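# Pick the plastic card off the box and hold it up

## Task

Take the plastic card from the top of the box and keep it motionless above the table, held between contacts on two opposite sides. Every part of the card must sit at least about three finger-widths higher than where it rested on the box. While it is airborne, never press its edges toward each other hard enough to bend a real card; doing so fails the task immediately. When the scene ends, no hand motor may still show moving in hand_stopped_by, or the task fails.

## Robot and tools

Robot: a single six-joint arm carrying a five-fingered right hand. Every moving command goes through one reference spot, the hand point. It sits 0.05 m in front of the palm, where the index pad touches the thumb tip in a pinch. Its own axes: +z runs out along straightened fingers, +y leaves the palm face, and +x crosses the palm toward the little finger, away from the thumb. Straight fingers extend 0.06 to 0.07 m past the point along +z. Across the palm the hand spans 0.08 m on the little-finger side; on the thumb side it spans 0.02 m with the thumb turned in front of the palm, otherwise up to 0.09 m. A bracket on the little-finger side of the wrist sticks 0.03 m past the point in +y, reaches 0.11 m across, and can collide.

Scene frame: origin on the table surface below the arm base, +z up, +y to the left when facing along +x. Reported positions are metres, orientation a wxyz quaternion, plus linear (m/s) and angular (rad/s) velocity.

execute_actions takes "actions", a list holding zero or one item, and optional "pictures" (true/false). An empty list only reports the state. {"rows": [...], "steps": n} plays up to 15 rows for n control steps (n at most 15, default 15, each 1/30 s); one row per step, the final row repeated if rows run out. {"steps": n} without rows is a pause of up to 300 steps, counted from the previous result, your thinking time included. A refused call moves nothing.

Each row has 14 numbers, all within -1 to 1: dx, dy, dz, rx, ry, rz, little, ring, middle, index, thumb_bend, thumb_turn, force_limit, speed. The first six are an offset, not a pose: a displacement of the hand point expressed in its own axes, counted from the pose in the latest result that reported it (or from the current pose if none has yet, or for later calls inside the same reply). Every row in one call is counted from that same base, not chained. Scale: 1.0 equals 0.6 m for dx, dy, dz and 180 degrees for rotation; rx, ry, rz form one rotation vector. All zeros pulls the arm back to that base pose; it is not a pause. Each step, the command is clipped to 100 mm and 16 degrees from the measured pose.

The six hand numbers are absolute targets, not offsets. For the four fingers and thumb_bend, +1 means straight/open and -1 fully curled. thumb_turn +1 puts the thumb beside the palm, -1 across in front of it. A pinch is roughly index -0.22, thumb_bend -0.75, thumb_turn -0.57. force_limit maps linearly from -1 (about 0 N) to +1 (10 N fingertip force, 15 N for the two thumb motors); it stops only closing motion. speed maps from nearly zero at -1 to full at +1, where a full finger stroke takes 0.6 s. A motor moves only when its target changes by 0.01 or more, then runs until it arrives or, when closing, hits force_limit, and locks. Repeat the same numbers to keep a grip; send a more open target to release.

move takes "target" (one 14-number row, offsets as above), optional "speed" in m/s from 0.002 to 0.5 (default 0.25; turning capped at twice that in rad/s) and optional "stop_force" in N from 9 to 40. It drives the hand point straight toward the target over 0.5 to 10 s, not slowing for obstacles. With stop_force, the path halts when the wrist sensor feels that much extra push along the travel direction, then backs off 2 steps and holds; use it only at very low speed, not when rotating, and omit it when pulling away from something being pressed. Its result adds a "move:" line: the ending (done, off_target, moving, held, fault, contact), limits acted on (paced = pose clipped, held = some steps blocked), and distance to target.

wait takes "seconds" (0 to 10) and sends nothing. zoom_image takes "camera" (cam_head_left, cam_head_right, cam_high, cam_low, cam_wrist) and "region" [x0, y0, x1, y1] in image pixels, origin top-left, at most 504 by 504. show_instructions displays the reference image. finished_scene takes "scene", the current scene number, and ends it permanently.

Result lines: hand_measured (each motor's position on the target scale), hand_stopped_by (moving, target, force, stalled, fault), hand_load_n (fingertip load, positive when pushed open; near 0 means the grip is lost), hand_force_limit and hand_speed echo your settings. Wrist force and torque are given in hand-point axes, with offsets up to about 4 N and noise, saturating near 50 N. "pose unreachable" and HELD mark steps the clearance check altered or blocked. "Hand target" shows where the controller is heading.

Avoid: pressing the stiff arm past a contact (a joint torque overload or 150 N external force stops the arm for 10 s); motors above 85 °C lock the arm (warning from 70 °C); knocking anything off the table. For the card, close the fingers slowly (speed -0.9 or lower) with a small force_limit so the edges are never squeezed hard, grip across its faces, lift straight up, then pause until no hand motor reads moving before ending.

Each tool is called by a JSON object that holds its "name" and its "arguments".

Reference images:

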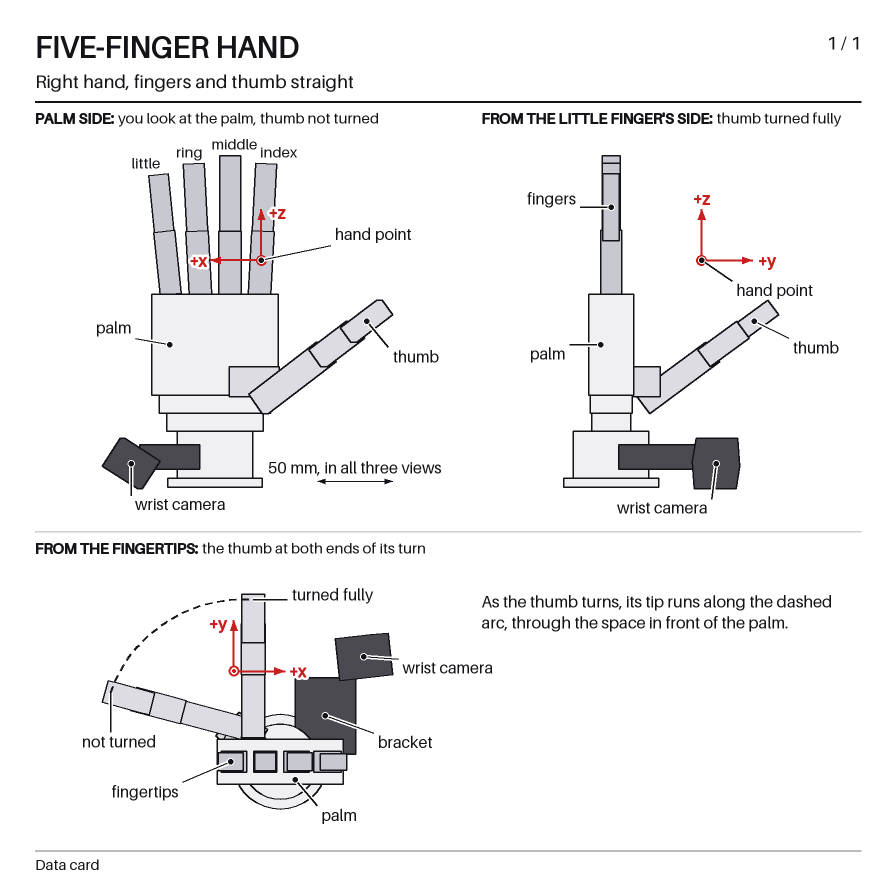

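## Session

{"name": "execute_actions", "arguments": {"actions": []}}

Scene clock: 0.00 s of 6000.00 s.
end_effector_position=(+0.3577, +0.1516, +0.2441) hand_measured=(+1.000, +1.000, +1.000, +1.000, +1.000, +1.000) hand_load_n=(+0.0, +0.0, +0.0, +0.0, +0.0, +0.0) hand_stopped_by=(target, target, target, target, target, target) hand_force_limit=0.00 hand_speed=-0.80 end_effector_quat_wxyz=(-0.568, +0.326, +0.675, -0.339) end_effector_velocity=(+0.000, -0.001, -0.000) end_effector_angular_velocity=(-0.001, -0.000, +0.001)
Joint positions: [ 0.138 -0.859  1.459  2.352  1.611 -0.602]
Joint velocities: [-0.001  0.    -0.    -0.     0.002  0.   ]
Joint torques (N m, as the arm reports them, + toward a larger angle): no reading
Motor temperatures (°C, as the motors report them): [26 27 24 34 32 31]
Wrist force (N, on the end effector, along its own x y z axes, offset not removed): no reading
Wrist torque (N m, same axes, about the end effector's origin, offset not removed): no reading
Hand target: +0.358, +0.152, +0.244; -0.568, +0.326, +0.675, -0.339

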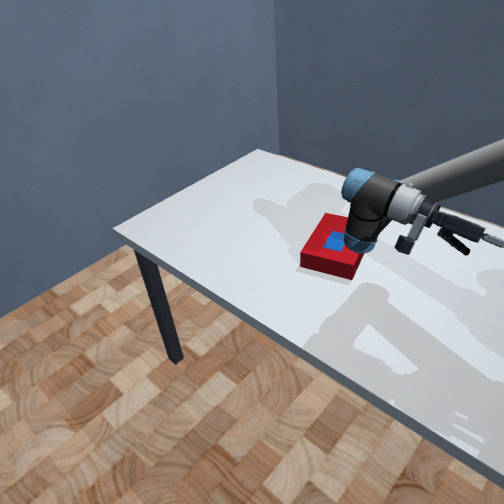

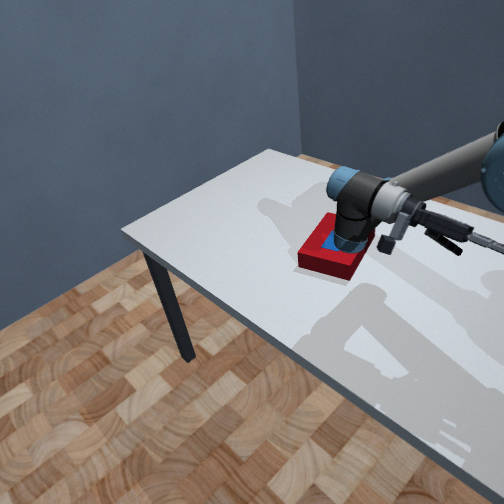

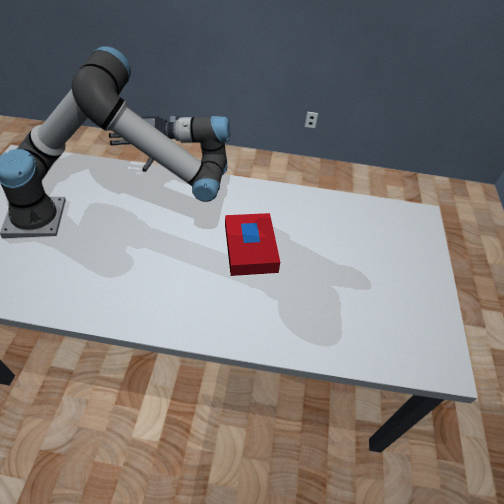

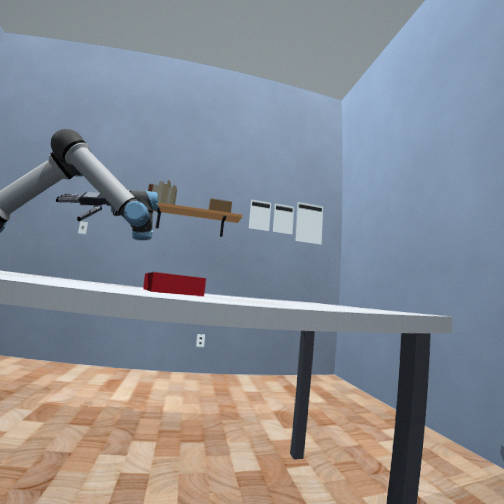

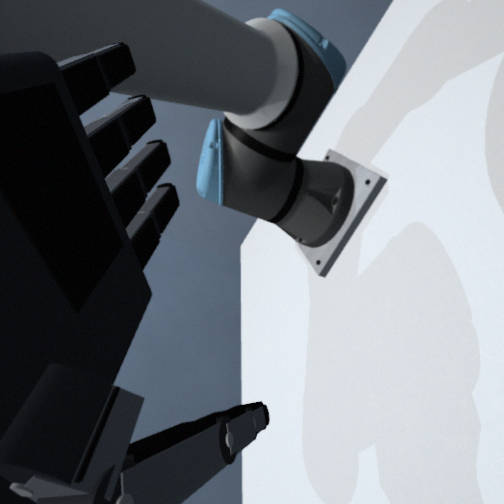

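{"name": "zoom_image", "arguments": {"camera": "cam_high", "region": [200, 190, 300, 290]}}

{"name": "zoom_image", "arguments": {"camera": "cam_low", "region": [130, 240, 230, 340]}}

{"name": "zoom_image", "arguments": {"camera": "cam_head_left", "region": [285, 195, 385, 295]}}

Region (200, 190, 300, 290) of cam_high's 504x504 image, scaled by 5.040, with more detail than that image has.

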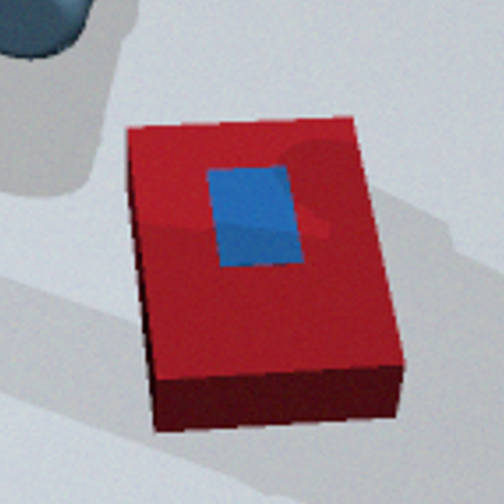

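Region (130, 240, 230, 340) of cam_low's 504x504 image, scaled by 5.040, with more detail than that image has.

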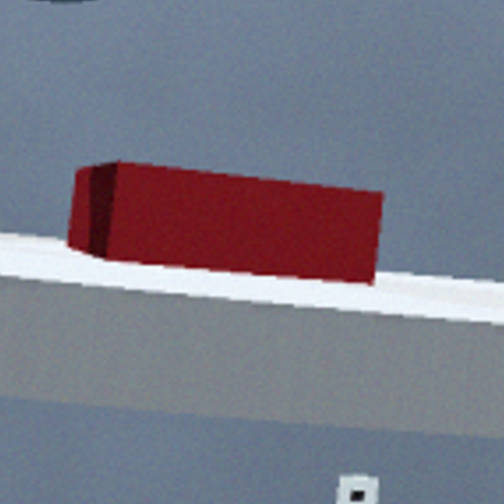

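Region (285, 195, 385, 295) of cam_head_left's 504x504 image, scaled by 5.040, with more detail than that image has.

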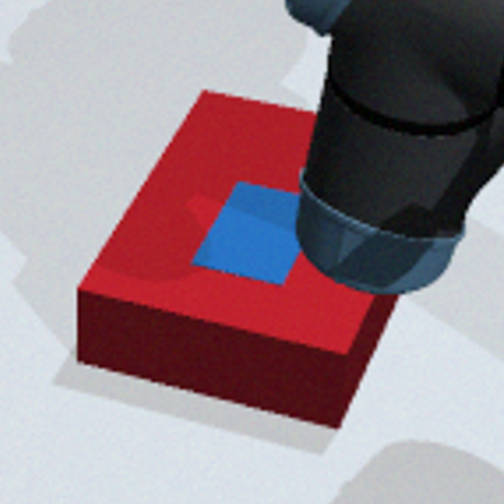

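{"name": "move", "arguments": {"target": [0,0,0,-0.487,0.2045,0.497,-1,-1,-1,1,1,1,0,0.5], "speed": 0.4}}

Scene clock: 25.47 s of 6000.00 s.
end_effector_position=(+0.3573, +0.1516, +0.2439) hand_measured=(-1.000, -1.000, -1.000, +1.000, +1.000, +1.000) hand_load_n=(+0.0, +0.0, +0.0, +0.0, +0.0, +0.0) hand_stopped_by=(target, target, target, target, target, target) hand_force_limit=0.00 hand_speed=0.50 end_effector_quat_wxyz=(-0.002, +0.990, +0.141, -0.000) end_effector_velocity=(-0.000, -0.001, +0.000) end_effector_angular_velocity=(-0.011, -0.004, -0.008)
Joint positions: [ 0.303 -1.358  1.543  1.32   1.563  1.499]
Joint velocities: [ 0.006  0.001 -0.001 -0.002  0.012  0.014]
Joint torques (N m, as the arm reports them, + toward a larger angle): [  9.55 -17.55 -31.23   0.62   1.75   1.8 ]
Motor temperatures (°C, as the motors report them): [26 27 24 34 32 31]
Wrist force (N, on the end effector, along its own x y z axes, offset not removed): [-2.8 -1.7 0.1]
Wrist torque (N m, same axes, about the end effector's origin, offset not removed): [-0.17 0.49 -0.23]
Hand target: +0.357, +0.152, +0.244; -0.001, +0.990, +0.140, -0.000
Off the commanded pose: 0.001 m, 0 deg.
After step 90, 18.93 s passed at rest.
move: done
camera_calibration (this result's frames):
cam_wrist: T_world_to_cam=[[0.149611, -0.98784, -0.0423008, 0.116416], [-0.811392, -0.147111, 0.565687, 0.1673], [-0.565031, -0.0503106, -0.823534, 0.536853], [0, 0, 0, 1]] pos_world=[0.421667, 0.166621, 0.352401]

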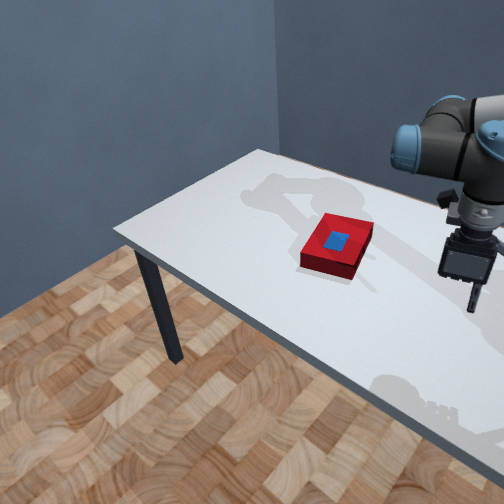

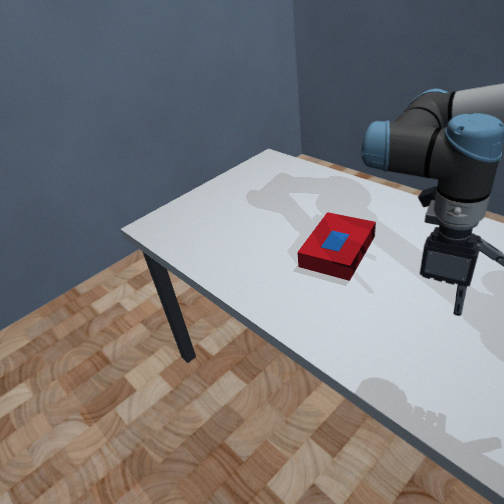

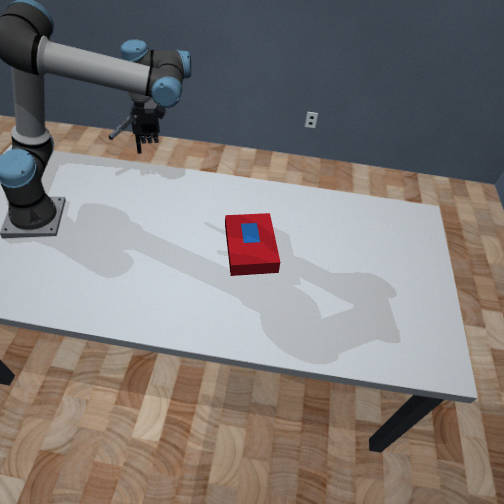

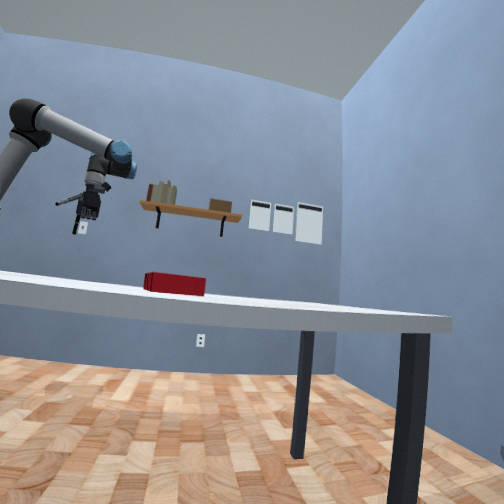

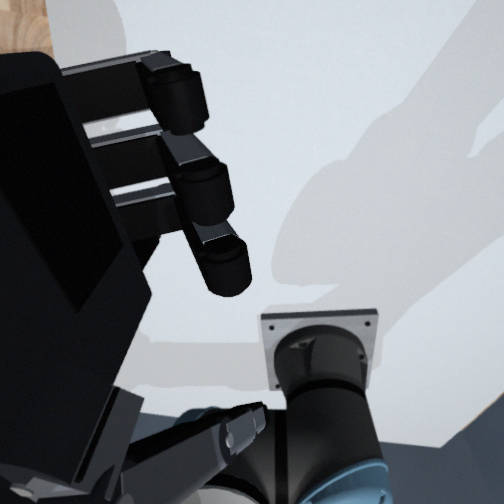

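{"name": "move", "arguments": {"target": [0.553,0.425,0.18,0,0,0,-1,-1,-1,1,1,1,0,0.5], "speed": 0.3}}

{"name": "zoom_image", "arguments": {"camera": "cam_head_left", "region": [275, 170, 395, 290]}}

{"name": "zoom_image", "arguments": {"camera": "cam_low", "region": [130, 210, 230, 310]}}

Scene clock: 31.80 s of 6000.00 s.
end_effector_position=(+0.7456, +0.0001, +0.1349) hand_measured=(-1.000, -1.000, -1.000, +1.000, +1.000, +1.000) hand_load_n=(+0.0, +0.0, +0.0, +0.0, +0.0, +0.0) hand_stopped_by=(target, target, target, target, target, target) hand_force_limit=0.00 hand_speed=0.50 end_effector_quat_wxyz=(+0.009, +0.982, +0.165, +0.090) end_effector_velocity=(+0.002, -0.000, +0.000) end_effector_angular_velocity=(-0.001, -0.008, +0.001)
Joint positions: [-0.018 -0.353  0.037  1.647  1.515  1.135]
Joint velocities: [ 0.     0.004 -0.01  -0.002  0.    -0.001]
Joint torques (N m, as the arm reports them, + toward a larger angle): [ -9.46 -46.43 -32.17   0.2   -1.27  -2.05]
Motor temperatures (°C, as the motors report them): [26 27 24 34 32 31]
Wrist force (N, on the end effector, along its own x y z axes, offset not removed): [-3.4 -0.3 0.1]
Wrist torque (N m, same axes, about the end effector's origin, offset not removed): [0.08 0.44 -0.15]
Hand target: +0.746, +0.000, +0.135; +0.009, +0.982, +0.165, +0.091
Off the commanded pose: 0.001 m, 11 deg.
elbow stopped short: the move would have taken joint 3 (elbow) straighter than the controller allows; a more bent joint 3 avoids this.
After step 90, 1.07 s passed at rest.
move: off_target
camera_calibration (this result's frames):
cam_wrist: T_world_to_cam=[[0.203513, -0.978965, -0.0144732, -0.139886], [-0.892394, -0.191556, 0.408581, 0.603285], [-0.402759, -0.0702356, -0.912607, 0.549973], [0, 0, 0, 1]] pos_world=[0.788343, 0.0172473, 0.253394]

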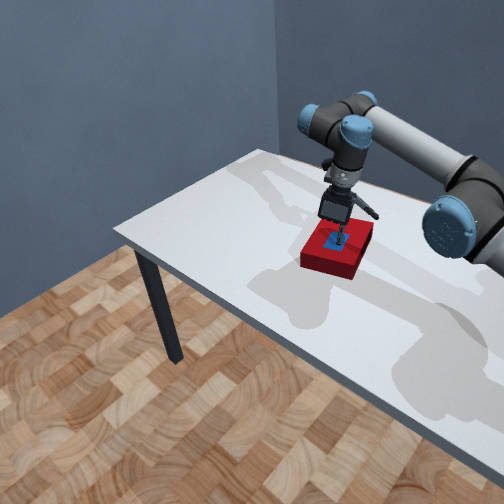

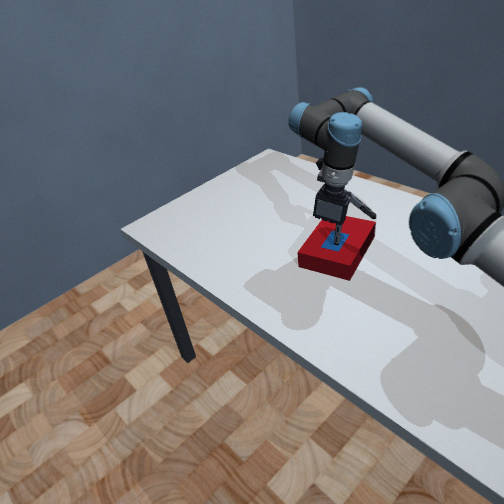

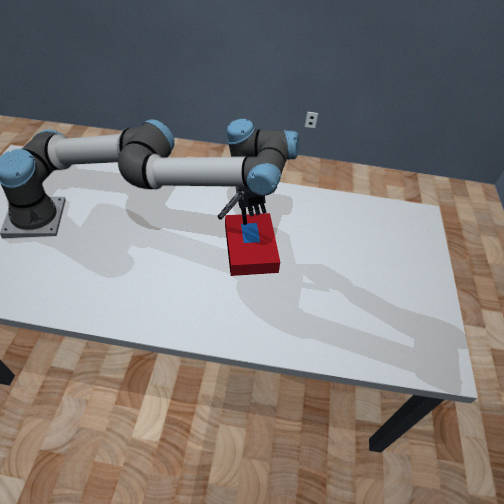

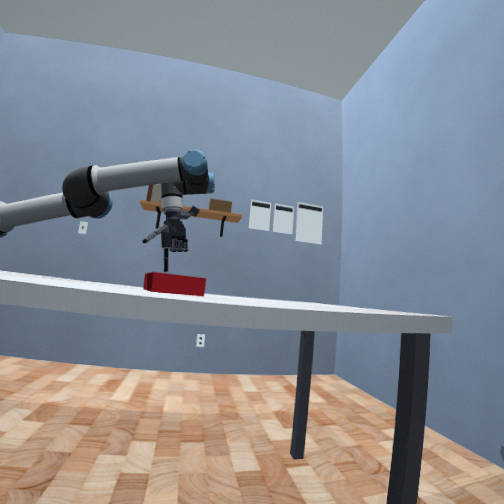

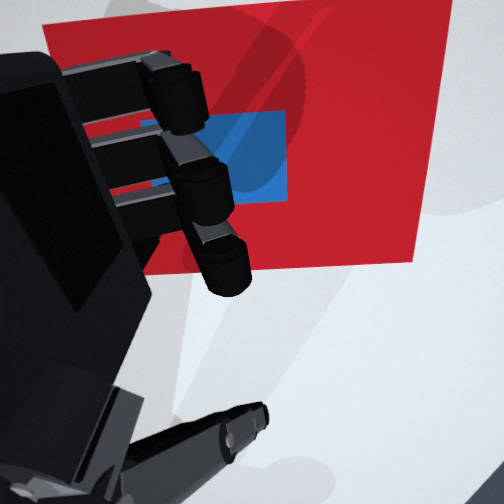

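Region (275, 170, 395, 290) of cam_head_left's 504x504 image, scaled by 4.200, with more detail than that image has.

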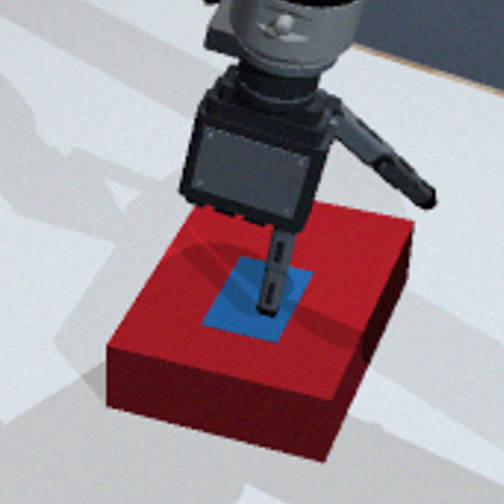

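Region (130, 210, 230, 310) of cam_low's 504x504 image, scaled by 5.040, with more detail than that image has.

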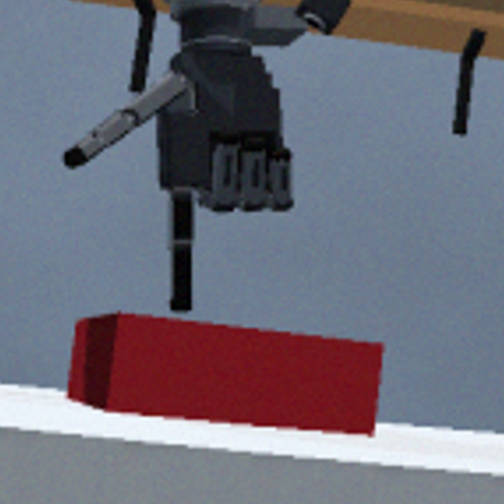

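{"name": "move", "arguments": {"target": [0,0.03,0,0,0.11,0,-1,-1,-1,1,1,1,0,0.5], "speed": 0.15}}

{"name": "zoom_image", "arguments": {"camera": "cam_head_left", "region": [275, 170, 395, 290]}}

{"name": "zoom_image", "arguments": {"camera": "cam_high", "region": [200, 180, 300, 280]}}

Scene clock: 39.67 s of 6000.00 s.
end_effector_position=(+0.7512, -0.0168, +0.1356) hand_measured=(-1.000, -1.000, -1.000, +1.000, +1.000, +1.000) hand_load_n=(+0.0, +0.0, +0.0, +0.0, +0.0, +0.0) hand_stopped_by=(target, target, target, target, target, target) hand_force_limit=0.00 hand_speed=0.50 end_effector_quat_wxyz=(-0.020, +0.952, +0.164, +0.257) end_effector_velocity=(+0.000, -0.000, +0.000) end_effector_angular_velocity=(+0.003, -0.017, +0.000)
Joint positions: [-0.105 -0.808  0.897  0.942  1.329  1.1  ]
Joint velocities: [-0.003 -0.014  0.025 -0.028 -0.007  0.001]
Joint torques (N m, as the arm reports them, + toward a larger angle): [ -9.29 -58.15  -5.13  -0.46  -1.69  -2.1 ]
Motor temperatures (°C, as the motors report them): [26 27 24 34 32 31]
Wrist force (N, on the end effector, along its own x y z axes, offset not removed): [-2.8 0.4 0.2]
Wrist torque (N m, same axes, about the end effector's origin, offset not removed): [0.11 0.37 -0.15]
Hand target: +0.751, -0.017, +0.136; -0.020, +0.952, +0.164, +0.258
Off the commanded pose: 0.000 m, 0 deg.
After step 90, 3.20 s passed at rest.
move: done
camera_calibration (this result's frames):
cam_wrist: T_world_to_cam=[[0.230367, -0.971658, -0.0530178, -0.172382], [-0.968963, -0.234067, 0.0795173, 0.706241], [-0.0896734, 0.0330542, -0.995423, 0.32945], [0, 0, 0, 1]] pos_world=[0.753575, -0.0130789, 0.262644]

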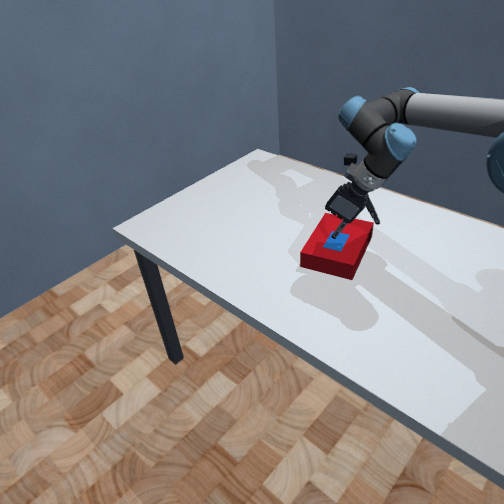

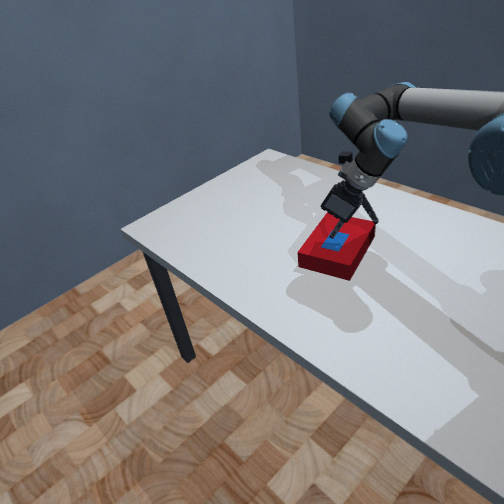

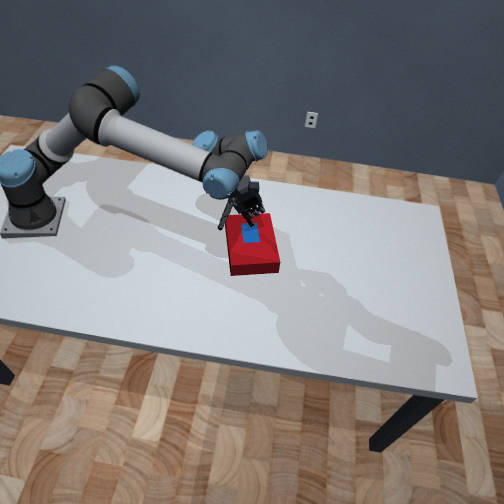

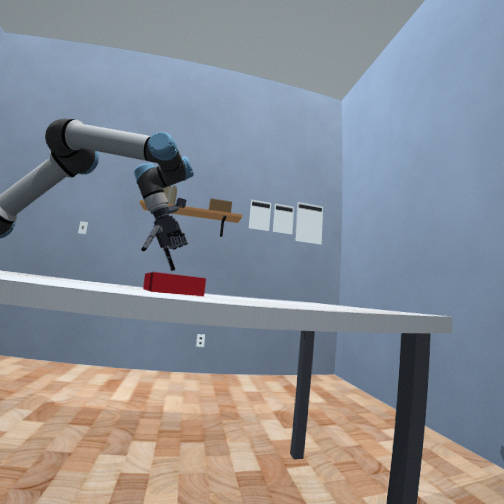

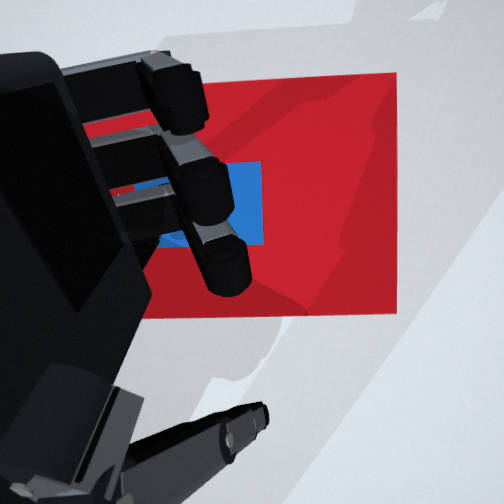

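Region (275, 170, 395, 290) of cam_head_left's 504x504 image, scaled by 4.200, with more detail than that image has.

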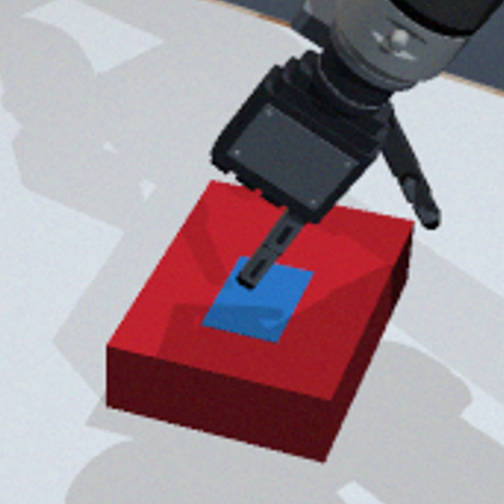

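Region (200, 180, 300, 280) of cam_high's 504x504 image, scaled by 5.040, with more detail than that image has.

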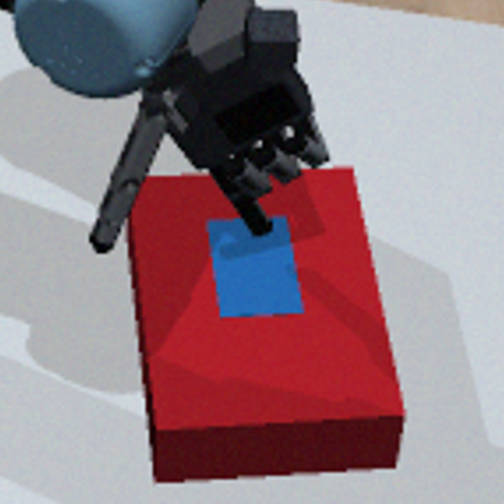

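{"name": "move", "arguments": {"target": [-0.02,0.032,0.0175,0,0,0,-1,-1,-1,1,1,1,0,0.5], "speed": 0.05}}

{"name": "move", "arguments": {"target": [-0.02,-0.002,0.035,0,0,0,-1,-1,-1,1,1,1,0,0.5], "speed": 0.003, "stop_force": 9}}

{"name": "zoom_image", "arguments": {"camera": "cam_high", "region": [200, 180, 300, 280]}}

Scene clock: 48.53 s of 6000.00 s.
end_effector_position=(+0.7527, -0.0370, +0.1217) hand_measured=(-1.000, -1.000, -1.000, +1.000, +1.000, +1.000) hand_load_n=(+0.0, +0.0, +0.0, +0.0, +0.0, +0.0) hand_stopped_by=(target, target, target, target, target, target) hand_force_limit=0.00 hand_speed=0.50 end_effector_quat_wxyz=(-0.020, +0.952, +0.164, +0.257) end_effector_velocity=(+0.000, -0.003, -0.002) end_effector_angular_velocity=(-0.000, +0.000, -0.001)
Joint positions: [-0.137 -0.796  0.913  0.92   1.313  1.072]
Joint velocities: [-0.004  0.002  0.001 -0.002 -0.001 -0.003]
Joint torques (N m, as the arm reports them, + toward a larger angle): [ -9.1  -39.63  -4.77  -0.4   -1.54  -2.27]
Motor temperatures (°C, as the motors report them): [26 27 24 34 32 31]
Wrist force (N, on the end effector, along its own x y z axes, offset not removed): [-1.6 -0.6 -0.4]
Wrist torque (N m, same axes, about the end effector's origin, offset not removed): [0.02 0.25 -0.07]
Hand target: +0.753, -0.037, +0.121; -0.020, +0.952, +0.164, +0.257
Off the commanded pose: 0.000 m, 0 deg.
After step 90, 4.97 s passed at rest.
move: done
camera_calibration (this result's frames):
cam_wrist: T_world_to_cam=[[0.23036, -0.971658, -0.0530546, -0.193103], [-0.968968, -0.234062, 0.0794775, 0.704077], [-0.089643, 0.0330997, -0.995424, 0.31633], [0, 0, 0, 1]] pos_world=[0.755068, -0.0333026, 0.24868]

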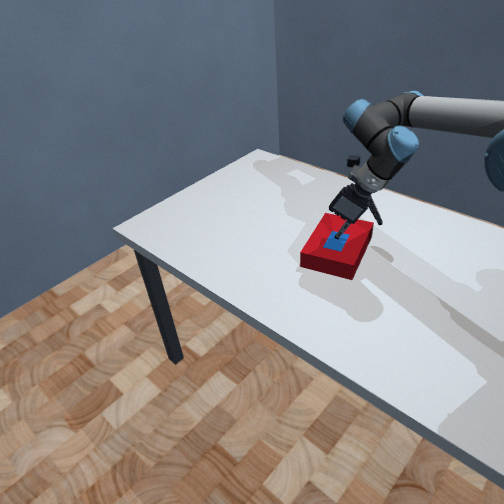

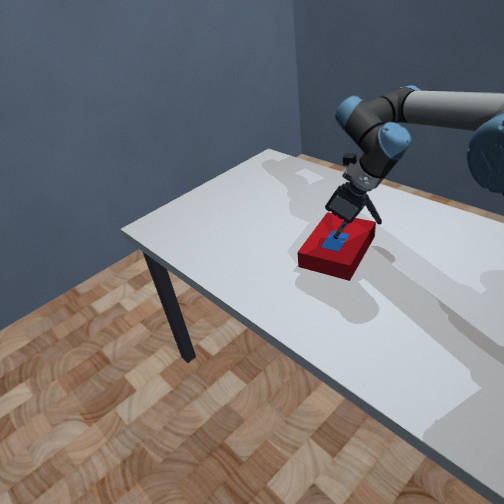

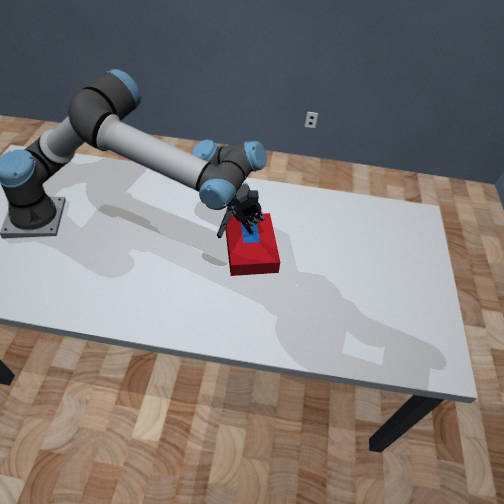

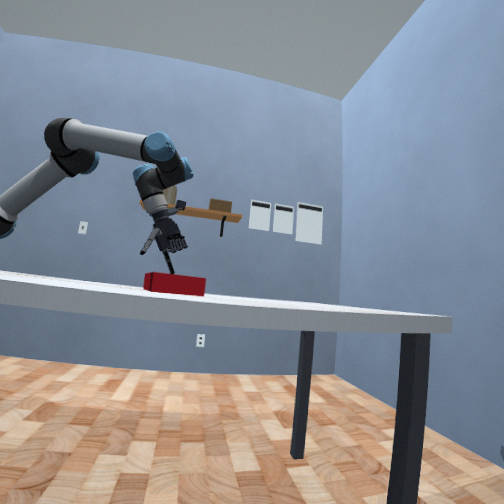

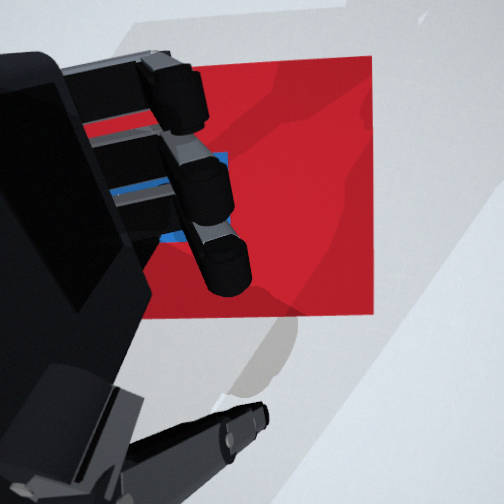

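Scene clock: 49.87 s of 6000.00 s.
end_effector_position=(+0.7527, -0.0370, +0.1187) hand_measured=(-1.000, -1.000, -1.000, +1.000, +1.000, +1.000) hand_load_n=(+0.0, +0.0, +0.0, -0.5, +0.0, +0.0) hand_stopped_by=(target, target, target, target, target, target) hand_force_limit=0.00 hand_speed=0.50 end_effector_quat_wxyz=(-0.020, +0.952, +0.164, +0.257) end_effector_velocity=(-0.000, +0.001, +0.001) end_effector_angular_velocity=(-0.002, +0.002, +0.003)
Joint positions: [-0.137 -0.794  0.918  0.914  1.313  1.072]
Joint velocities: [ 0.002 -0.001 -0.001  0.004  0.001 -0.002]
Joint torques (N m, as the arm reports them, + toward a larger angle): [  9.09 -39.32 -28.16   3.45   1.25   1.62]
Motor temperatures (°C, as the motors report them): [26 27 24 34 32 31]
Wrist force (N, on the end effector, along its own x y z axes, offset not removed): [1.6 0.8 -9.9]
Wrist torque (N m, same axes, about the end effector's origin, offset not removed): [0.59 0.60 0.10]
Hand target: +0.753, -0.037, +0.119; -0.020, +0.952, +0.164, +0.257
Off the commanded pose: 0.021 m, 0 deg.
move: contact
camera_calibration (this result's frames):
cam_wrist: T_world_to_cam=[[0.23036, -0.971657, -0.0530811, -0.193238], [-0.968966, -0.234064, 0.0794959, 0.704293], [-0.0896671, 0.0331211, -0.995421, 0.313401], [0, 0, 0, 1]] pos_world=[0.755052, -0.0332914, 0.24572]

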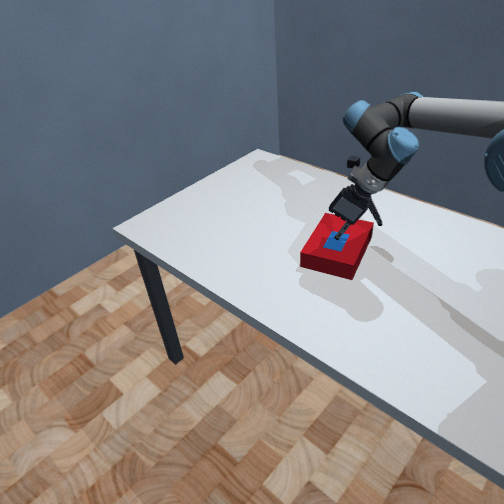

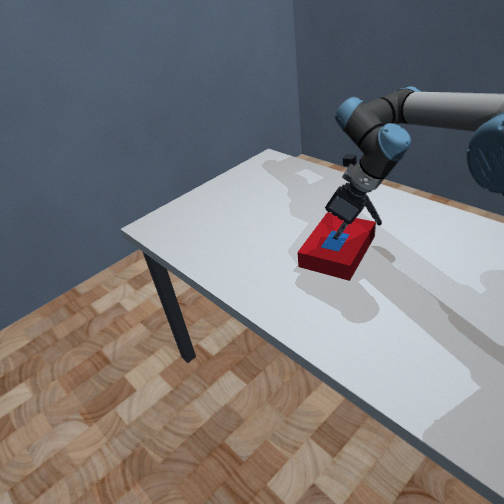

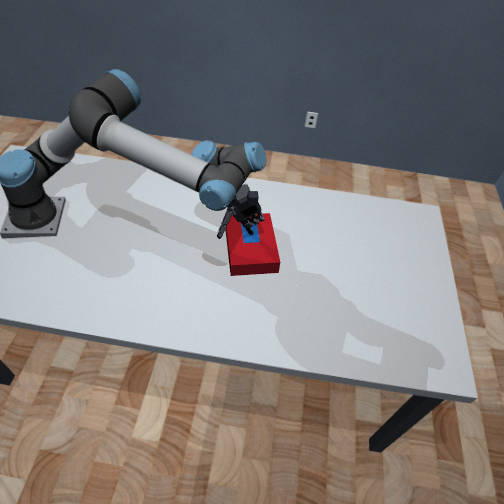

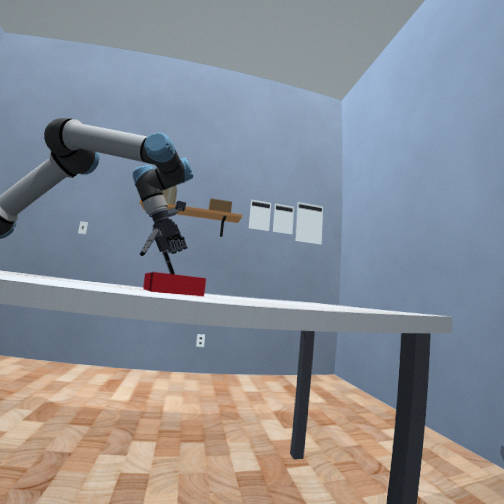

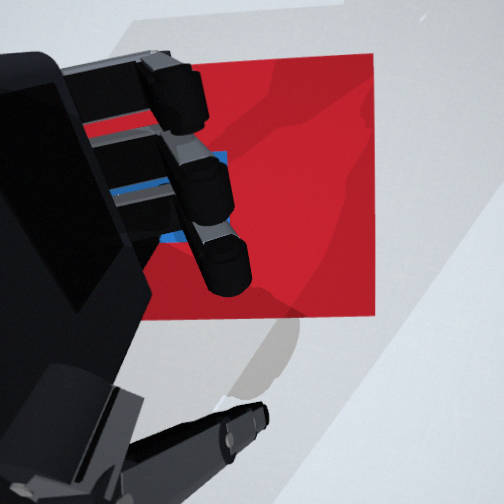

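Region (200, 180, 300, 280) of cam_high's 504x504 image, scaled by 5.040, with more detail than that image has.

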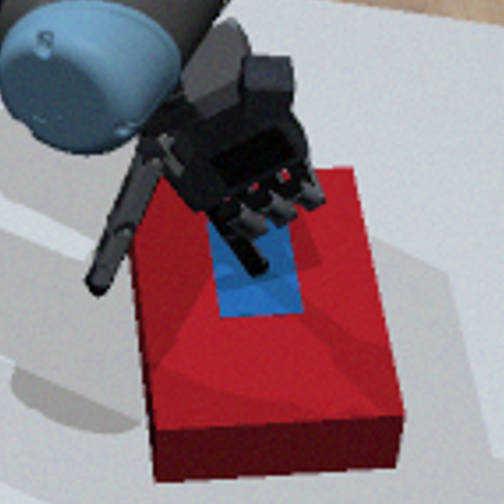

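{"name": "move", "arguments": {"target": [-0.01906,-0.0424,-0.01317,0,0,0,-1,-1,-1,1,1,1,0,0.5], "speed": 0.015}}

{"name": "zoom_image", "arguments": {"camera": "cam_head_left", "region": [275, 170, 395, 290]}}

Scene clock: 56.60 s of 6000.00 s.
end_effector_position=(+0.7316, -0.0176, +0.1187) hand_measured=(-1.000, -1.000, -1.000, +1.000, +1.000, +1.000) hand_load_n=(+0.0, +0.0, +0.0, -3.5, +0.0, +0.0) hand_stopped_by=(target, target, target, target, target, target) hand_force_limit=0.00 hand_speed=0.50 end_effector_quat_wxyz=(-0.020, +0.952, +0.164, +0.257) end_effector_velocity=(-0.002, +0.001, -0.001) end_effector_angular_velocity=(+0.001, +0.001, -0.004)
Joint positions: [-0.112 -0.855  1.026  0.862  1.325  1.093]
Joint velocities: [ 0.001 -0.005  0.01  -0.006  0.001  0.005]
Joint torques (N m, as the arm reports them, + toward a larger angle): [ 10.79 -48.55  -0.07   0.97   0.99   2.05]
Motor temperatures (°C, as the motors report them): [26 27 24 34 32 31]
Wrist force (N, on the end effector, along its own x y z axes, offset not removed): [5.7 4.9 -8.5]
Wrist torque (N m, same axes, about the end effector's origin, offset not removed): [0.61 0.49 0.47]
Hand target: +0.731, -0.017, +0.119; -0.020, +0.952, +0.164, +0.257
Off the commanded pose: 0.000 m, 0 deg.
After step 90, 1.53 s passed at rest.
move: done
camera_calibration (this result's frames):
cam_wrist: T_world_to_cam=[[0.230363, -0.971657, -0.0530538, -0.169541], [-0.968962, -0.234067, 0.0795373, 0.688372], [-0.0897011, 0.0330846, -0.995419, 0.310856], [0, 0, 0, 1]] pos_world=[0.733946, -0.013895, 0.245686]

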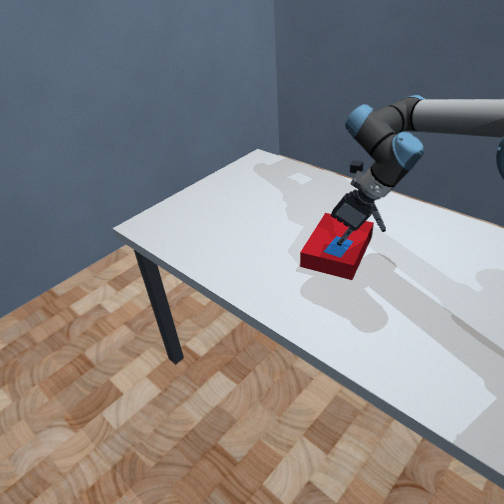

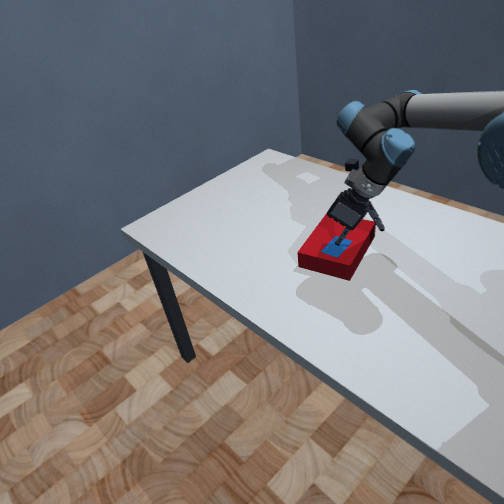

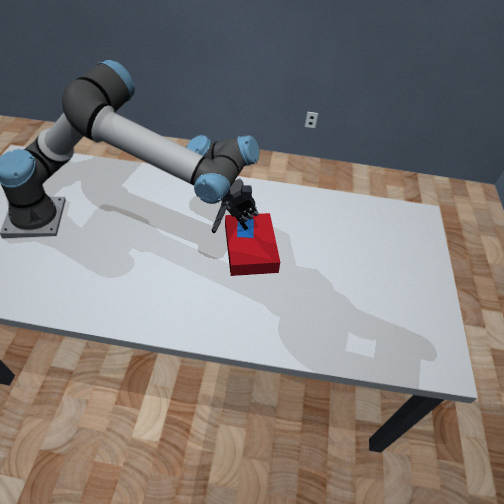

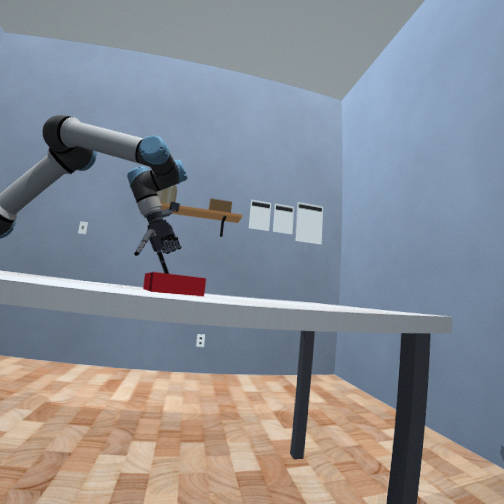

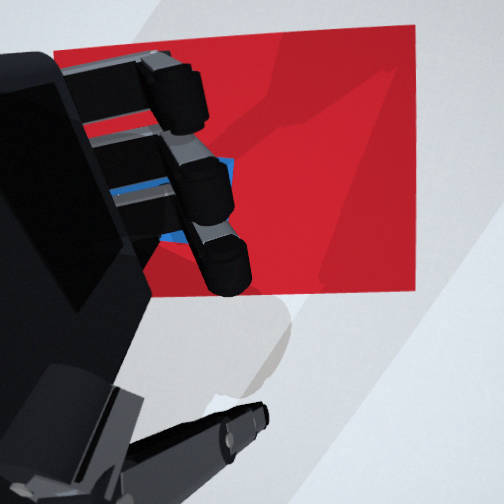

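Region (275, 170, 395, 290) of cam_head_left's 504x504 image, scaled by 4.200, with more detail than that image has.

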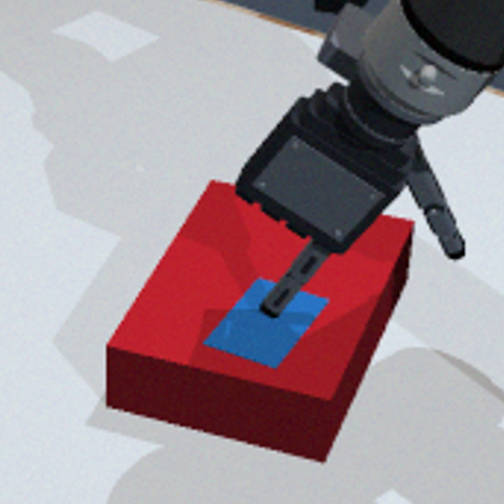

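{"name": "move", "arguments": {"target": [-0.0098,-0.0757,-0.0097,0,0,0,-1,-1,-1,1,1,1,0,0.5], "speed": 0.015}}

{"name": "zoom_image", "arguments": {"camera": "cam_head_left", "region": [275, 170, 395, 290]}}

Scene clock: 62.70 s of 6000.00 s.
end_effector_position=(+0.7095, +0.0226, +0.1186) hand_measured=(-1.000, -1.000, -1.000, +1.000, +1.000, +1.000) hand_load_n=(+0.0, +0.0, +0.0, -4.0, +0.0, +0.0) hand_stopped_by=(target, target, target, target, target, target) hand_force_limit=0.00 hand_speed=0.50 end_effector_quat_wxyz=(-0.020, +0.952, +0.164, +0.257) end_effector_velocity=(-0.001, +0.003, -0.000) end_effector_angular_velocity=(+0.001, -0.000, +0.002)
Joint positions: [-0.05  -0.911  1.12   0.811  1.358  1.148]
Joint velocities: [ 0.005 -0.003  0.005 -0.003  0.     0.003]
Joint torques (N m, as the arm reports them, + toward a larger angle): [ 12.05 -47.08  -0.34   0.46   0.55   1.61]
Motor temperatures (°C, as the motors report them): [26 27 24 34 32 31]
Wrist force (N, on the end effector, along its own x y z axes, offset not removed): [3.8 4.2 -10.7]
Wrist torque (N m, same axes, about the end effector's origin, offset not removed): [0.53 0.64 0.29]
Hand target: +0.709, +0.023, +0.119; -0.020, +0.952, +0.164, +0.257
Off the commanded pose: 0.000 m, 0 deg.
move: done
camera_calibration (this result's frames):
cam_wrist: T_world_to_cam=[[0.230376, -0.971658, -0.0529799, -0.125476], [-0.968955, -0.234075, 0.0795928, 0.676316], [-0.0897382, 0.0329989, -0.995419, 0.307543], [0, 0, 0, 1]] pos_world=[0.711825, 0.0262405, 0.245657]

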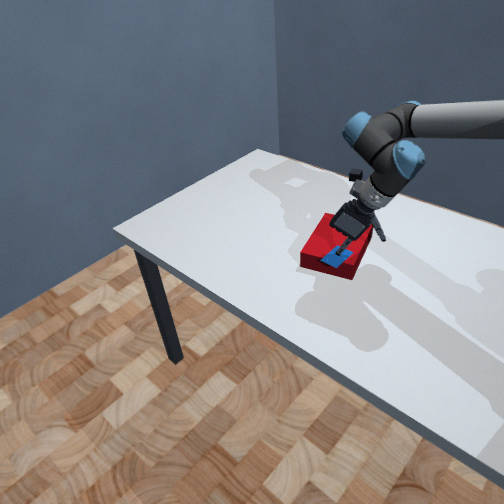

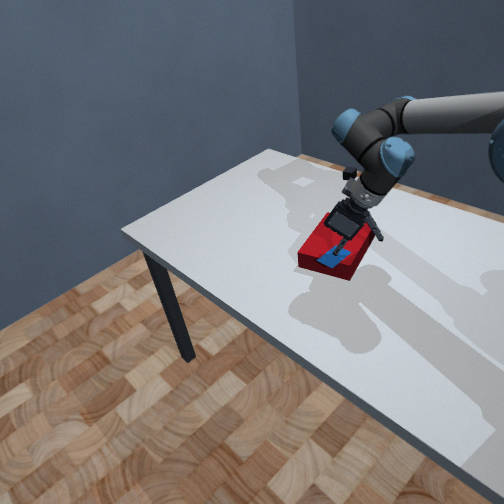

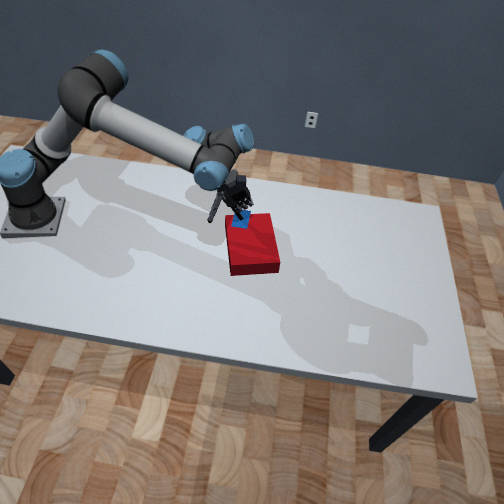

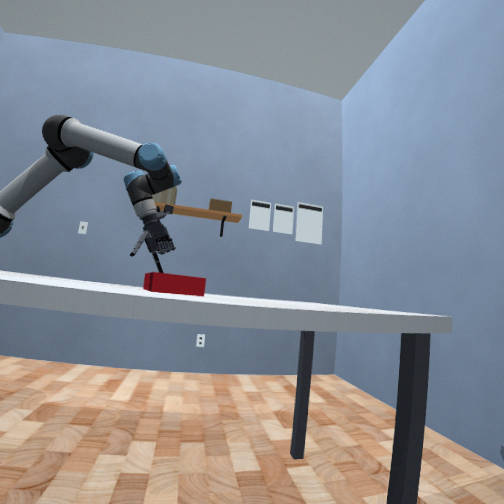

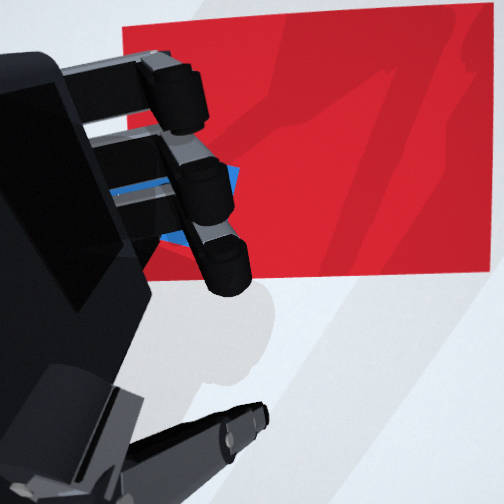

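Region (275, 170, 395, 290) of cam_head_left's 504x504 image, scaled by 4.200, with more detail than that image has.

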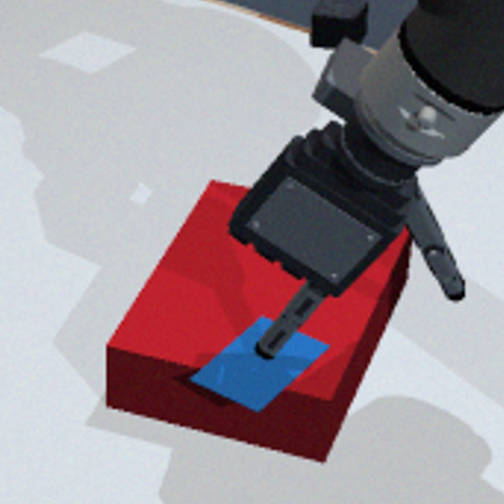

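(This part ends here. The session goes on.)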